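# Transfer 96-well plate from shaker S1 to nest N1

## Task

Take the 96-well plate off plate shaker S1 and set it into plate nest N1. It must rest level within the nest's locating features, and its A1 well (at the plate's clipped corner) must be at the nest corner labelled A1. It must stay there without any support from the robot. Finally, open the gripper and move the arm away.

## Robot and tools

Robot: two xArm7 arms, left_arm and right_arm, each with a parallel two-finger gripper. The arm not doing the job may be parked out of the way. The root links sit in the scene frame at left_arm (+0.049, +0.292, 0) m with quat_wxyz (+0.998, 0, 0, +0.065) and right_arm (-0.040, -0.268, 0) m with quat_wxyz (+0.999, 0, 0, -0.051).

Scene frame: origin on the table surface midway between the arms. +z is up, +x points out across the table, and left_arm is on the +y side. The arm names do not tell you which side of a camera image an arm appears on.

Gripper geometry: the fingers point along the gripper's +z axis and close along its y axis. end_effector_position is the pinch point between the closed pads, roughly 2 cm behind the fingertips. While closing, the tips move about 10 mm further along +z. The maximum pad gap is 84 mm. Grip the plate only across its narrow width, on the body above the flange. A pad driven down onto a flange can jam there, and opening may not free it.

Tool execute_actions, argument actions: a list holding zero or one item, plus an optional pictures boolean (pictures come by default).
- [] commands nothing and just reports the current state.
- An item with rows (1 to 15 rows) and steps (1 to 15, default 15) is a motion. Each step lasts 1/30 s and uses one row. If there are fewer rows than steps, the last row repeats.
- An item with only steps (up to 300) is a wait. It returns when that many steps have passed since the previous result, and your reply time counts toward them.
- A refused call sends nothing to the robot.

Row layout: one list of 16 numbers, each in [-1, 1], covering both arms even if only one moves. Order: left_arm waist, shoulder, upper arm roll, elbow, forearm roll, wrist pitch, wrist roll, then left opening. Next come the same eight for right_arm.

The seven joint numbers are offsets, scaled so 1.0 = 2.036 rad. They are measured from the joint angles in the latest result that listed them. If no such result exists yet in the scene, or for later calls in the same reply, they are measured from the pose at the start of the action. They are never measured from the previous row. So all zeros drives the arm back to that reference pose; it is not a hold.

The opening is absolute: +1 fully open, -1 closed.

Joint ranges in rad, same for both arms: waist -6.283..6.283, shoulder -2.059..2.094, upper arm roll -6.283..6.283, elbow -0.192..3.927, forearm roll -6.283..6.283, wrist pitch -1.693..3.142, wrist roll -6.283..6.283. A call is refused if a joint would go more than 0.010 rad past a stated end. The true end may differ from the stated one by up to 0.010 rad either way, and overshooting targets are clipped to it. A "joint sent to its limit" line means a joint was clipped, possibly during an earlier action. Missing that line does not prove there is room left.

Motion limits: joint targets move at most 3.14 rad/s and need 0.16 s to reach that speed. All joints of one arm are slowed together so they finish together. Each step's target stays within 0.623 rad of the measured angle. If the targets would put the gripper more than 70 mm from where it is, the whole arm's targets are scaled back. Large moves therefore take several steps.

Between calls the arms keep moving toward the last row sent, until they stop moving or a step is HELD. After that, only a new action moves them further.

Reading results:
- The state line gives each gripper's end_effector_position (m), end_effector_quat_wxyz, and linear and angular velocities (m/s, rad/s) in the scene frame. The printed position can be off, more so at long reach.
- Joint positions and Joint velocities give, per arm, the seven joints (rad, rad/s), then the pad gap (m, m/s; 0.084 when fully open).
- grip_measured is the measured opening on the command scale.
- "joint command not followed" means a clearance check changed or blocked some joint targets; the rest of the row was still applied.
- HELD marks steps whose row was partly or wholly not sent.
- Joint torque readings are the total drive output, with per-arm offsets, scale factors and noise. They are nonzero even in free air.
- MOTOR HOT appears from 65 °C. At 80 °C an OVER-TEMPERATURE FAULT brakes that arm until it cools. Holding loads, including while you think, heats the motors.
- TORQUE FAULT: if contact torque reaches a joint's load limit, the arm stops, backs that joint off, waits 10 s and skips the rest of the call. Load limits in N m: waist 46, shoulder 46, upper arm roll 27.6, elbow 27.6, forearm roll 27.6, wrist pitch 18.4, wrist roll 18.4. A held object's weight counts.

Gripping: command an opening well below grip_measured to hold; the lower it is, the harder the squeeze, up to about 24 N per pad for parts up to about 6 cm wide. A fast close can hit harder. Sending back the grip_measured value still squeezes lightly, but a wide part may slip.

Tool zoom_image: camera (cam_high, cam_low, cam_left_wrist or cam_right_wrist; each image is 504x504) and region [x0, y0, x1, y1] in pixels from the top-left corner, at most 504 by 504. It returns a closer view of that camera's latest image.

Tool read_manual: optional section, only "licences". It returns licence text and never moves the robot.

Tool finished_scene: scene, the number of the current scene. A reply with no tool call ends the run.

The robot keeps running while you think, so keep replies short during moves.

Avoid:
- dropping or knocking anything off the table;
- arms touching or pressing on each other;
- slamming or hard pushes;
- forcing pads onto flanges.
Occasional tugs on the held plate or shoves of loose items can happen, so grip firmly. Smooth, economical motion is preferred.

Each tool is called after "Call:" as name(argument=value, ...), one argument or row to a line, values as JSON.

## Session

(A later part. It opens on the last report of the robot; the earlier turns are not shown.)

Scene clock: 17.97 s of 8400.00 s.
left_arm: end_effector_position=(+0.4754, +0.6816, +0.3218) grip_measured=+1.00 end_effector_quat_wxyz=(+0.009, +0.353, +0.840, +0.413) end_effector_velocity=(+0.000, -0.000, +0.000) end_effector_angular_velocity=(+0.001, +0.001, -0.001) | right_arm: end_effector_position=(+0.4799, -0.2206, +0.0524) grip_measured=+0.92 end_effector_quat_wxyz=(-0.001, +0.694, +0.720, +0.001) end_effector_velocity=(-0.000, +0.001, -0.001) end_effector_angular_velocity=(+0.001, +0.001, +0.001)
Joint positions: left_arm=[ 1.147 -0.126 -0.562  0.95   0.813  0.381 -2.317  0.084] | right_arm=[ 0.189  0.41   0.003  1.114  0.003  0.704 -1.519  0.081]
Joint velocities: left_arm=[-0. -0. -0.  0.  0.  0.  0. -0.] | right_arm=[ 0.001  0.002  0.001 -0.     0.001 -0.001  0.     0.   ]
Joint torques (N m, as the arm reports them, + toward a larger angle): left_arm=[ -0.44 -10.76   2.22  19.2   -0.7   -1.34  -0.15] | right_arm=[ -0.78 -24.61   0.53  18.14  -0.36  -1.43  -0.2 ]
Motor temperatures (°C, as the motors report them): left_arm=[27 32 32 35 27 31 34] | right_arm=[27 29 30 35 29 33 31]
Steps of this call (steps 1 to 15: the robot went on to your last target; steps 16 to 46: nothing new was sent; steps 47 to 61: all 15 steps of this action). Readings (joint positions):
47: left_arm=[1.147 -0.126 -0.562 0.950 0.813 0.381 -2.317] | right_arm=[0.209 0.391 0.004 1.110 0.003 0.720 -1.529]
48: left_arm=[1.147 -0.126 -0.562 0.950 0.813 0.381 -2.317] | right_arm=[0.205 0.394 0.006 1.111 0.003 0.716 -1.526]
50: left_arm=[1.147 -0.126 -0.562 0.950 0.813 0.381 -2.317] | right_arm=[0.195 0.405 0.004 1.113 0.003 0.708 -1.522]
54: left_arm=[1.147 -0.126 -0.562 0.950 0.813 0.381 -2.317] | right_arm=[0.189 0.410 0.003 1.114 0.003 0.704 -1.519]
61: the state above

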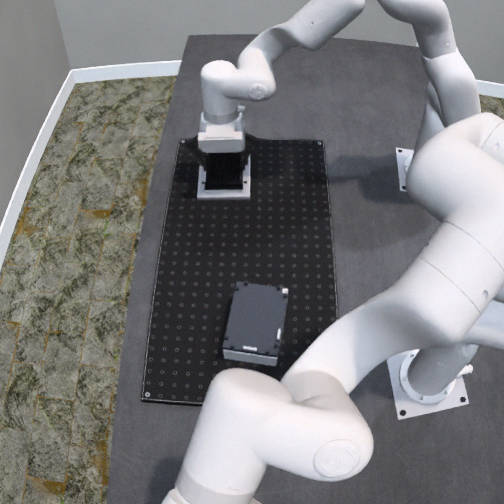

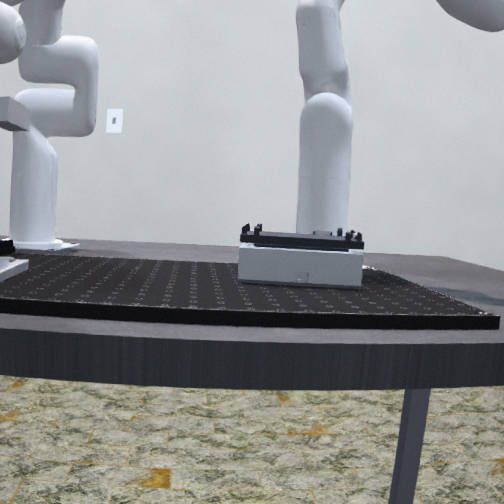

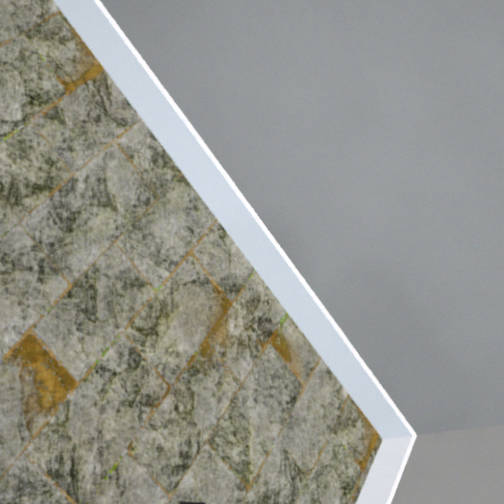

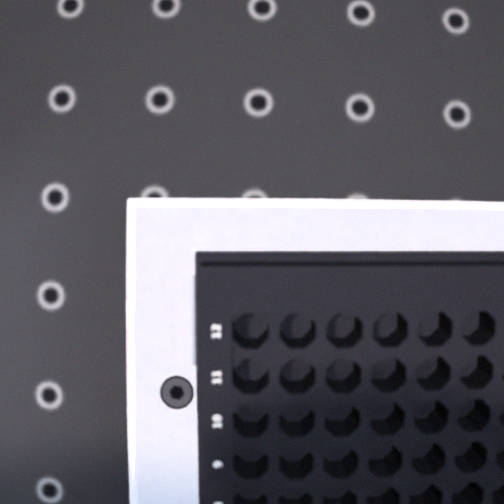

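Call:
execute_actions(
  actions=[
    {"rows":[[0,0,0,0,0,0,0,1,-0.0057,0.0013,0,0.0021,0,0.0007,-0.0057,-1]],"steps":12},
  ],
)

Call:
zoom_image(
  camera="cam_right_wrist",
  region=[110, 160, 360, 410],
)

Scene clock: 22.23 s of 8400.00 s.
left_arm: end_effector_position=(+0.4754, +0.6816, +0.3218) grip_measured=+1.00 end_effector_quat_wxyz=(+0.009, +0.353, +0.840, +0.413) end_effector_velocity=(+0.000, -0.000, -0.001) end_effector_angular_velocity=(-0.001, +0.001, -0.001) | right_arm: end_effector_position=(+0.4809, -0.2263, +0.0520) grip_measured=+0.92 end_effector_quat_wxyz=(-0.002, +0.694, +0.720, +0.001) end_effector_velocity=(+0.001, -0.001, +0.000) end_effector_angular_velocity=(+0.000, -0.001, -0.002)
Joint positions: left_arm=[ 1.147 -0.126 -0.562  0.95   0.813  0.381 -2.317  0.084] | right_arm=[ 0.177  0.413  0.004  1.117  0.003  0.706 -1.531  0.081]
Joint velocities: left_arm=[ 0.     0.001 -0.    -0.     0.    -0.     0.001 -0.   ] | right_arm=[-0.002 -0.    -0.001  0.001  0.001 -0.    -0.001 -0.   ]
Joint torques (N m, as the arm reports them, + toward a larger angle): left_arm=[ -0.4  -11.1    2.14  19.32  -0.65  -1.18  -0.1 ] | right_arm=[ -2.86 -25.03  -1.56  19.5   -0.39  -1.96  -0.81]
Motor temperatures (°C, as the motors report them): left_arm=[27 32 32 36 27 31 34] | right_arm=[27 29 29 35 29 33 31]
Steps of this call (steps 1 to 15: the robot went on to your last target; steps 16 to 90: nothing new was sent; then 0.87 s passed at rest; steps 91 to 102: all 12 steps of this action). Readings (joint positions):
91: left_arm=[1.147 -0.126 -0.562 0.950 0.813 0.381 -2.317] | right_arm=[0.188 0.410 0.004 1.114 0.003 0.704 -1.520]
92: left_arm=[1.147 -0.126 -0.562 0.950 0.813 0.381 -2.317] | right_arm=[0.186 0.411 0.005 1.115 0.003 0.704 -1.523]
94: left_arm=[1.147 -0.126 -0.562 0.950 0.813 0.381 -2.317] | right_arm=[0.181 0.412 0.005 1.117 0.003 0.705 -1.527]
98: left_arm=[1.147 -0.126 -0.562 0.950 0.813 0.381 -2.317] | right_arm=[0.178 0.413 0.004 1.117 0.003 0.706 -1.530]
102: the state above

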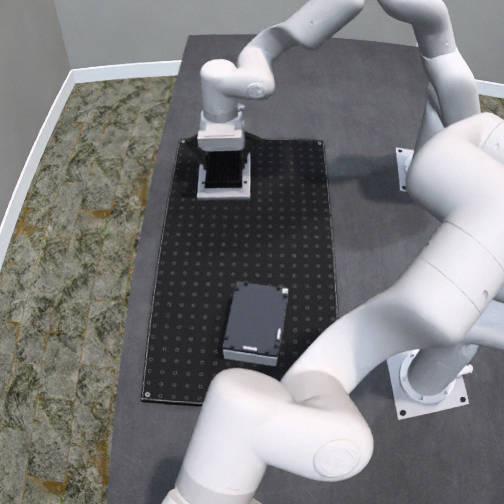

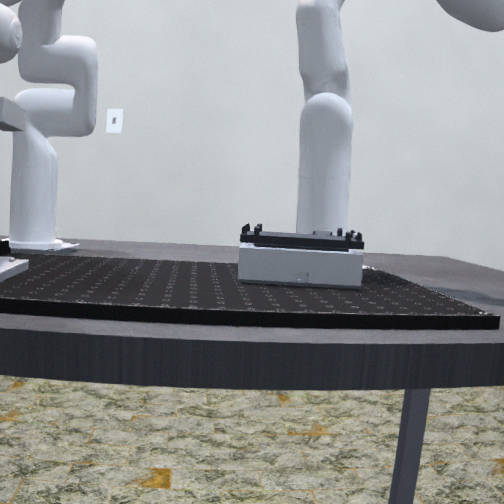

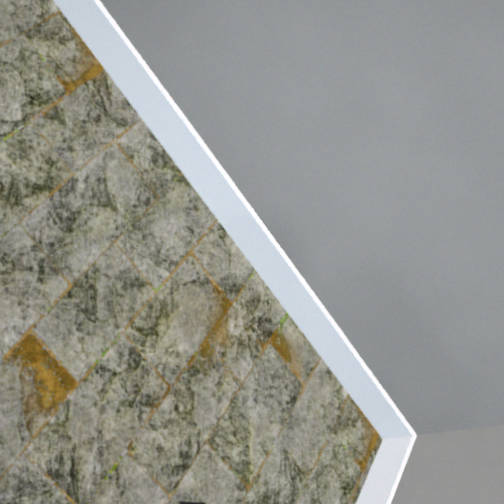

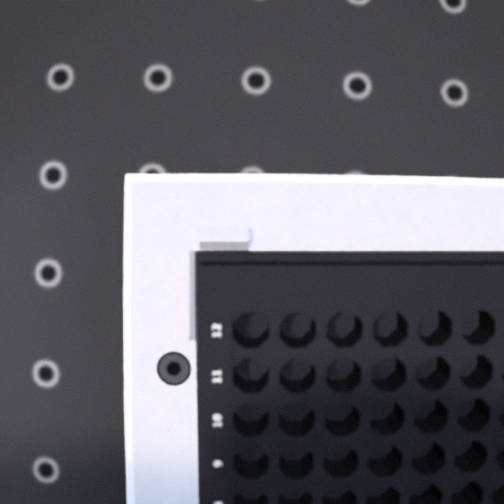

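Region (110, 160, 360, 410) of cam_right_wrist's 504x504 image, scaled by 2.016, with more detail than that image has.

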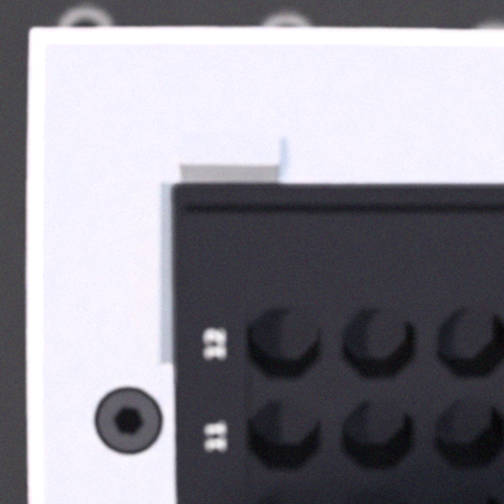

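Call:
execute_actions(
  actions=[
    {"rows":[[0,0,0,0,0,0,0,1,0,0.0078,0,-0.0017,0,-0.0095,0,-1]],"steps":15},
  ],
)

Scene clock: 23.13 s of 8400.00 s.
left_arm: end_effector_position=(+0.4754, +0.6816, +0.3218) grip_measured=+1.00 end_effector_quat_wxyz=(+0.009, +0.353, +0.840, +0.413) end_effector_velocity=(+0.001, -0.001, +0.001) end_effector_angular_velocity=(+0.002, -0.000, -0.002) | right_arm: end_effector_position=(+0.4812, -0.2262, +0.0448) grip_measured=+0.93 end_effector_quat_wxyz=(-0.001, +0.694, +0.720, +0.001) end_effector_velocity=(-0.000, +0.000, -0.003) end_effector_angular_velocity=(+0.000, +0.002, -0.001)
Joint positions: left_arm=[ 1.147 -0.126 -0.562  0.95   0.813  0.381 -2.317  0.084] | right_arm=[ 0.177  0.427  0.004  1.114  0.003  0.687 -1.531  0.082]
Joint velocities: left_arm=[-0.    -0.001 -0.001  0.    -0.    -0.     0.001 -0.   ] | right_arm=[ 0.     0.007 -0.    -0.     0.001 -0.005  0.     0.   ]
Joint torques (N m, as the arm reports them, + toward a larger angle): left_arm=[ -0.52 -10.38   2.21  19.35  -0.82  -1.41  -0.31] | right_arm=[ -3.3  -17.6   -2.12  17.64  -0.63  -3.73  -0.33]
Motor temperatures (°C, as the motors report them): left_arm=[27 32 32 36 27 31 34] | right_arm=[27 29 29 35 29 34 31]
Steps of this call (steps 1 to 12: the robot went on to your last target; steps 13 to 27: all 15 steps of this action). Readings (joint positions):
13: left_arm=[1.147 -0.126 -0.562 0.950 0.813 0.381 -2.317] | right_arm=[0.177 0.413 0.004 1.118 0.003 0.705 -1.531]
14: left_arm=[1.147 -0.126 -0.562 0.950 0.813 0.381 -2.317] | right_arm=[0.177 0.416 0.004 1.117 0.003 0.701 -1.531]
16: left_arm=[1.147 -0.126 -0.562 0.950 0.813 0.381 -2.317] | right_arm=[0.178 0.424 0.004 1.115 0.003 0.691 -1.531]
20: left_arm=[1.147 -0.126 -0.562 0.950 0.813 0.381 -2.317] | right_arm=[0.178 0.425 0.004 1.115 0.003 0.689 -1.531]
27: the state above

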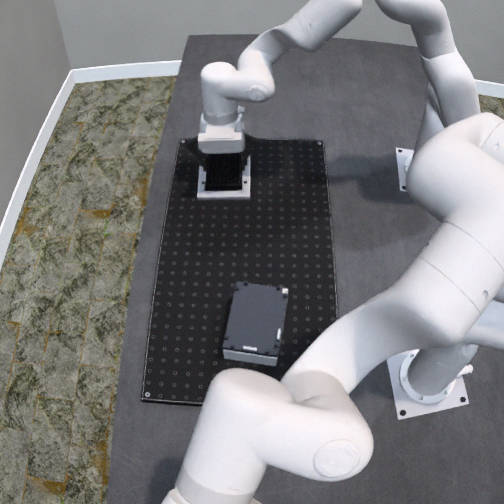

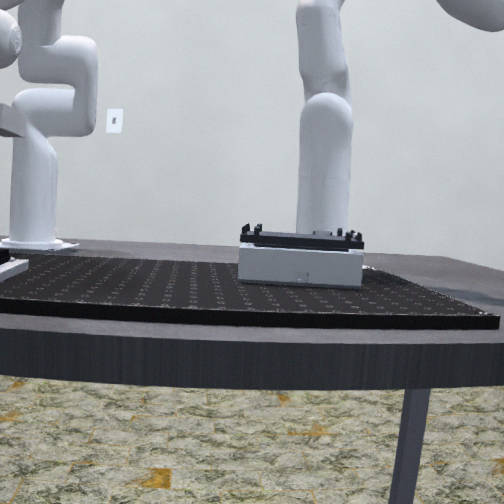

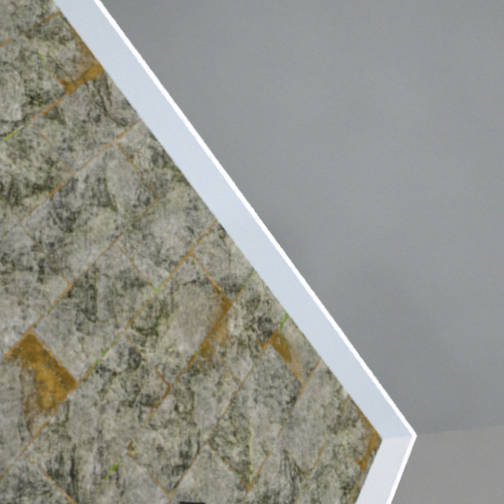

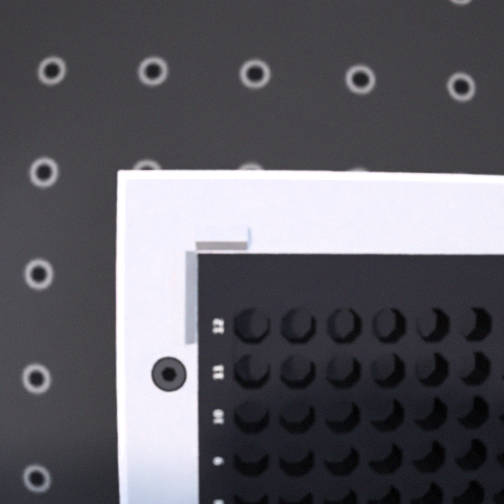

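Contact made. Release, then lift.

Call:
execute_actions(
  actions=[
    {"rows":[[0,0,0,0,0,0,0,1,0,-0.002,0,0,0,0.002,0,1]],"steps":12},
  ],
  pictures=false,
)

Call:
execute_actions(
  actions=[
    {"rows":[[0,0,0,0,0,0,0,1,0,-0.075,0,0.024,0,0.10,0,1]],"steps":15},
  ],
  pictures=false,
)

Call:
execute_actions(
  actions=[
    {"steps":8},
  ],
)

Scene clock: 24.17 s of 8400.00 s.
left_arm: end_effector_position=(+0.4754, +0.6816, +0.3218) grip_measured=+1.00 end_effector_quat_wxyz=(+0.009, +0.353, +0.840, +0.413) end_effector_velocity=(+0.000, -0.001, +0.001) end_effector_angular_velocity=(+0.003, -0.001, -0.001) | right_arm: end_effector_position=(+0.4807, -0.2266, +0.0456) grip_measured=+1.00 end_effector_quat_wxyz=(-0.001, +0.694, +0.720, +0.001) end_effector_velocity=(+0.003, +0.005, +0.008) end_effector_angular_velocity=(+0.004, -0.011, +0.005)
Joint positions: left_arm=[ 1.147 -0.126 -0.562  0.95   0.813  0.381 -2.317  0.084] | right_arm=[ 0.177  0.425  0.003  1.114  0.003  0.69  -1.531  0.084]
Joint velocities: left_arm=[ 0.    -0.003 -0.001  0.     0.    -0.     0.     0.   ] | right_arm=[ 0.002 -0.013  0.005  0.005  0.002  0.006  0.     0.   ]
Joint torques (N m, as the arm reports them, + toward a larger angle): left_arm=[ -0.63 -10.82   2.19  19.17  -0.77  -1.3   -0.29] | right_arm=[ -1.68 -25.74  -0.27  19.07  -0.25  -1.65  -0.21]
Motor temperatures (°C, as the motors report them): left_arm=[27 32 32 36 27 31 34] | right_arm=[27 29 29 35 29 34 31]
Steps of this call (steps 1 to 15: the robot went on to your last target; steps 16 to 19: nothing new was sent; steps 20 to 31: all 12 steps of this action). Readings (joint positions):
20: left_arm=[1.147 -0.126 -0.562 0.950 0.813 0.381 -2.317] | right_arm=[0.177 0.428 0.004 1.114 0.003 0.686 -1.531]
21: left_arm=[1.147 -0.126 -0.562 0.950 0.813 0.381 -2.317] | right_arm=[0.177 0.428 0.004 1.114 0.003 0.687 -1.531]
23: left_arm=[1.147 -0.126 -0.562 0.950 0.813 0.381 -2.317] | right_arm=[0.177 0.428 0.004 1.114 0.003 0.687 -1.531]
27: left_arm=[1.147 -0.126 -0.562 0.950 0.813 0.381 -2.317] | right_arm=[0.177 0.428 0.002 1.113 0.003 0.689 -1.531]
31: the state above

Scene clock: 24.67 s of 8400.00 s.
left_arm: end_effector_position=(+0.4754, +0.6816, +0.3218) grip_measured=+1.00 end_effector_quat_wxyz=(+0.009, +0.353, +0.840, +0.413) end_effector_velocity=(+0.000, -0.000, +0.000) end_effector_angular_velocity=(+0.000, -0.001, -0.001) | right_arm: end_effector_position=(+0.4768, -0.2268, +0.1255) grip_measured=+1.00 end_effector_quat_wxyz=(-0.004, +0.694, +0.720, -0.002) end_effector_velocity=(+0.008, +0.000, +0.012) end_effector_angular_velocity=(+0.002, -0.025, -0.001)
Joint positions: left_arm=[ 1.147 -0.126 -0.562  0.95   0.813  0.381 -2.317  0.084] | right_arm=[ 0.177  0.275  0.003  1.16   0.003  0.894 -1.531  0.084]
Joint velocities: left_arm=[-0.    -0.    -0.     0.    -0.    -0.001 -0.    -0.   ] | right_arm=[-0.001 -0.01  -0.     0.018  0.     0.003 -0.     0.   ]
Joint torques (N m, as the arm reports them, + toward a larger angle): left_arm=[ -0.32 -10.82   1.82  18.95  -0.74  -1.24  -0.3 ] | right_arm=[ -1.67 -25.06  -0.22  22.15  -0.03  -1.4   -0.38]
Motor temperatures (°C, as the motors report them): left_arm=[27 32 32 36 27 31 34] | right_arm=[27 29 29 35 29 34 31]
Steps of this call (steps 1 to 15: all 15 steps of this action). Readings (joint positions):
1: left_arm=[1.147 -0.126 -0.562 0.950 0.813 0.381 -2.317] | right_arm=[0.177 0.424 0.003 1.114 0.003 0.691 -1.531]
2: left_arm=[1.147 -0.126 -0.562 0.950 0.813 0.381 -2.317] | right_arm=[0.177 0.420 0.004 1.115 0.003 0.700 -1.531]
4: left_arm=[1.147 -0.126 -0.562 0.950 0.813 0.381 -2.317] | right_arm=[0.177 0.382 0.004 1.125 0.003 0.759 -1.531]
8: left_arm=[1.147 -0.126 -0.562 0.950 0.813 0.381 -2.317] | right_arm=[0.177 0.278 0.003 1.166 0.003 0.871 -1.531]
15: the state above

Scene clock: 24.93 s of 8400.00 s.
left_arm: end_effector_position=(+0.4754, +0.6816, +0.3218) grip_measured=+1.00 end_effector_quat_wxyz=(+0.009, +0.353, +0.840, +0.413) end_effector_velocity=(+0.000, -0.000, -0.001) end_effector_angular_velocity=(-0.001, +0.000, -0.000) | right_arm: end_effector_position=(+0.4782, -0.2268, +0.1279) grip_measured=+1.00 end_effector_quat_wxyz=(-0.002, +0.694, +0.720, -0.000) end_effector_velocity=(+0.000, -0.001, +0.001) end_effector_angular_velocity=(-0.000, -0.002, -0.001)
Joint positions: left_arm=[ 1.147 -0.126 -0.562  0.95   0.813  0.381 -2.317  0.084] | right_arm=[ 0.177  0.273  0.003  1.163  0.003  0.893 -1.531  0.084]
Joint velocities: left_arm=[-0.     0.001 -0.     0.     0.     0.    -0.     0.   ] | right_arm=[-0.001 -0.002 -0.     0.    -0.     0.001  0.    -0.   ]
Joint torques (N m, as the arm reports them, + toward a larger angle): left_arm=[ -0.65 -10.28   2.01  19.18  -0.85  -1.33  -0.32] | right_arm=[ -0.55 -24.31  -0.82  21.32  -0.02  -1.57  -0.62]
Motor temperatures (°C, as the motors report them): left_arm=[27 32 32 36 27 31 34] | right_arm=[27 29 29 35 29 34 31]
Steps of this call (steps 1 to 8: the robot went on to your last target). Readings (joint positions):
1: left_arm=[1.147 -0.126 -0.562 0.950 0.813 0.381 -2.317] | right_arm=[0.177 0.275 0.003 1.161 0.003 0.894 -1.531]
2: left_arm=[1.147 -0.126 -0.562 0.950 0.813 0.381 -2.317] | right_arm=[0.177 0.274 0.003 1.162 0.003 0.893 -1.531]
4: left_arm=[1.147 -0.126 -0.562 0.950 0.813 0.381 -2.317] | right_arm=[0.177 0.273 0.003 1.162 0.003 0.893 -1.531]
8: the state above

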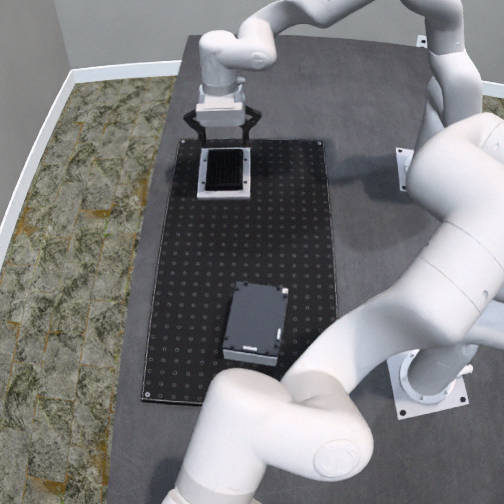

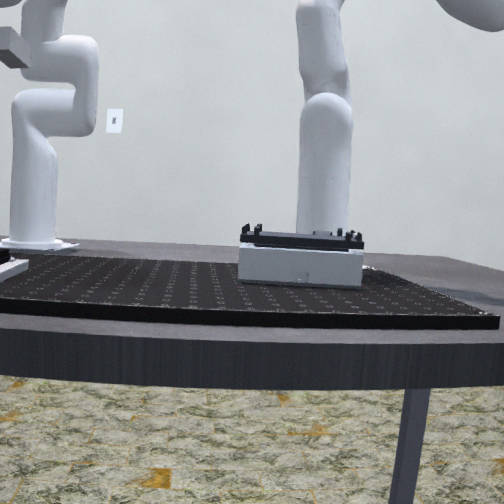

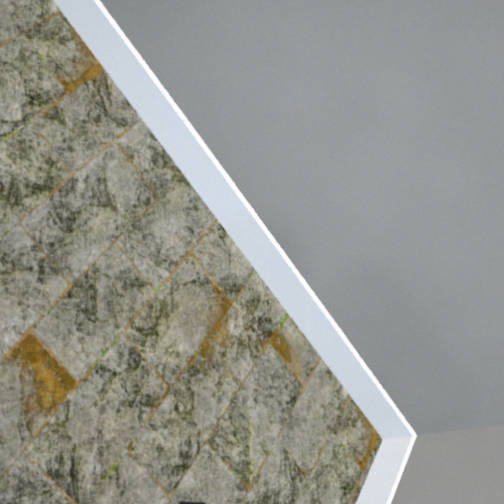

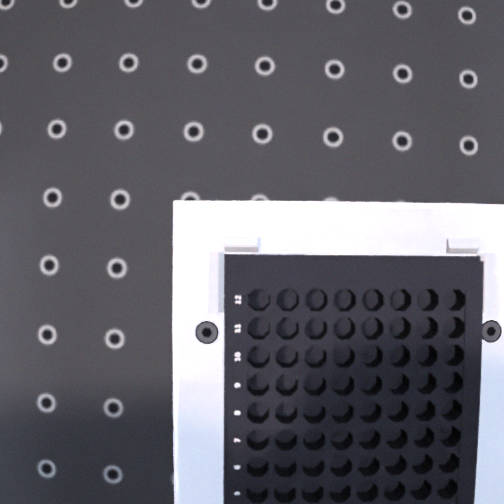

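Call:
zoom_image(
  camera="cam_high",
  region=[180, 135, 270, 205],
)

Region (180, 135, 270, 205) of cam_high's 504x504 image, scaled by 5.600, with more detail than that image has.

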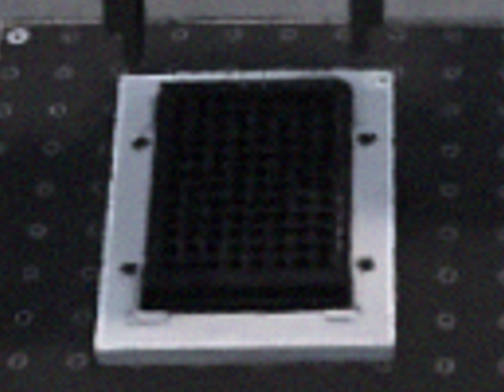

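Looks seated.

Call:
finished_scene(
  scene=1,
)

The scene is finished: the task was done.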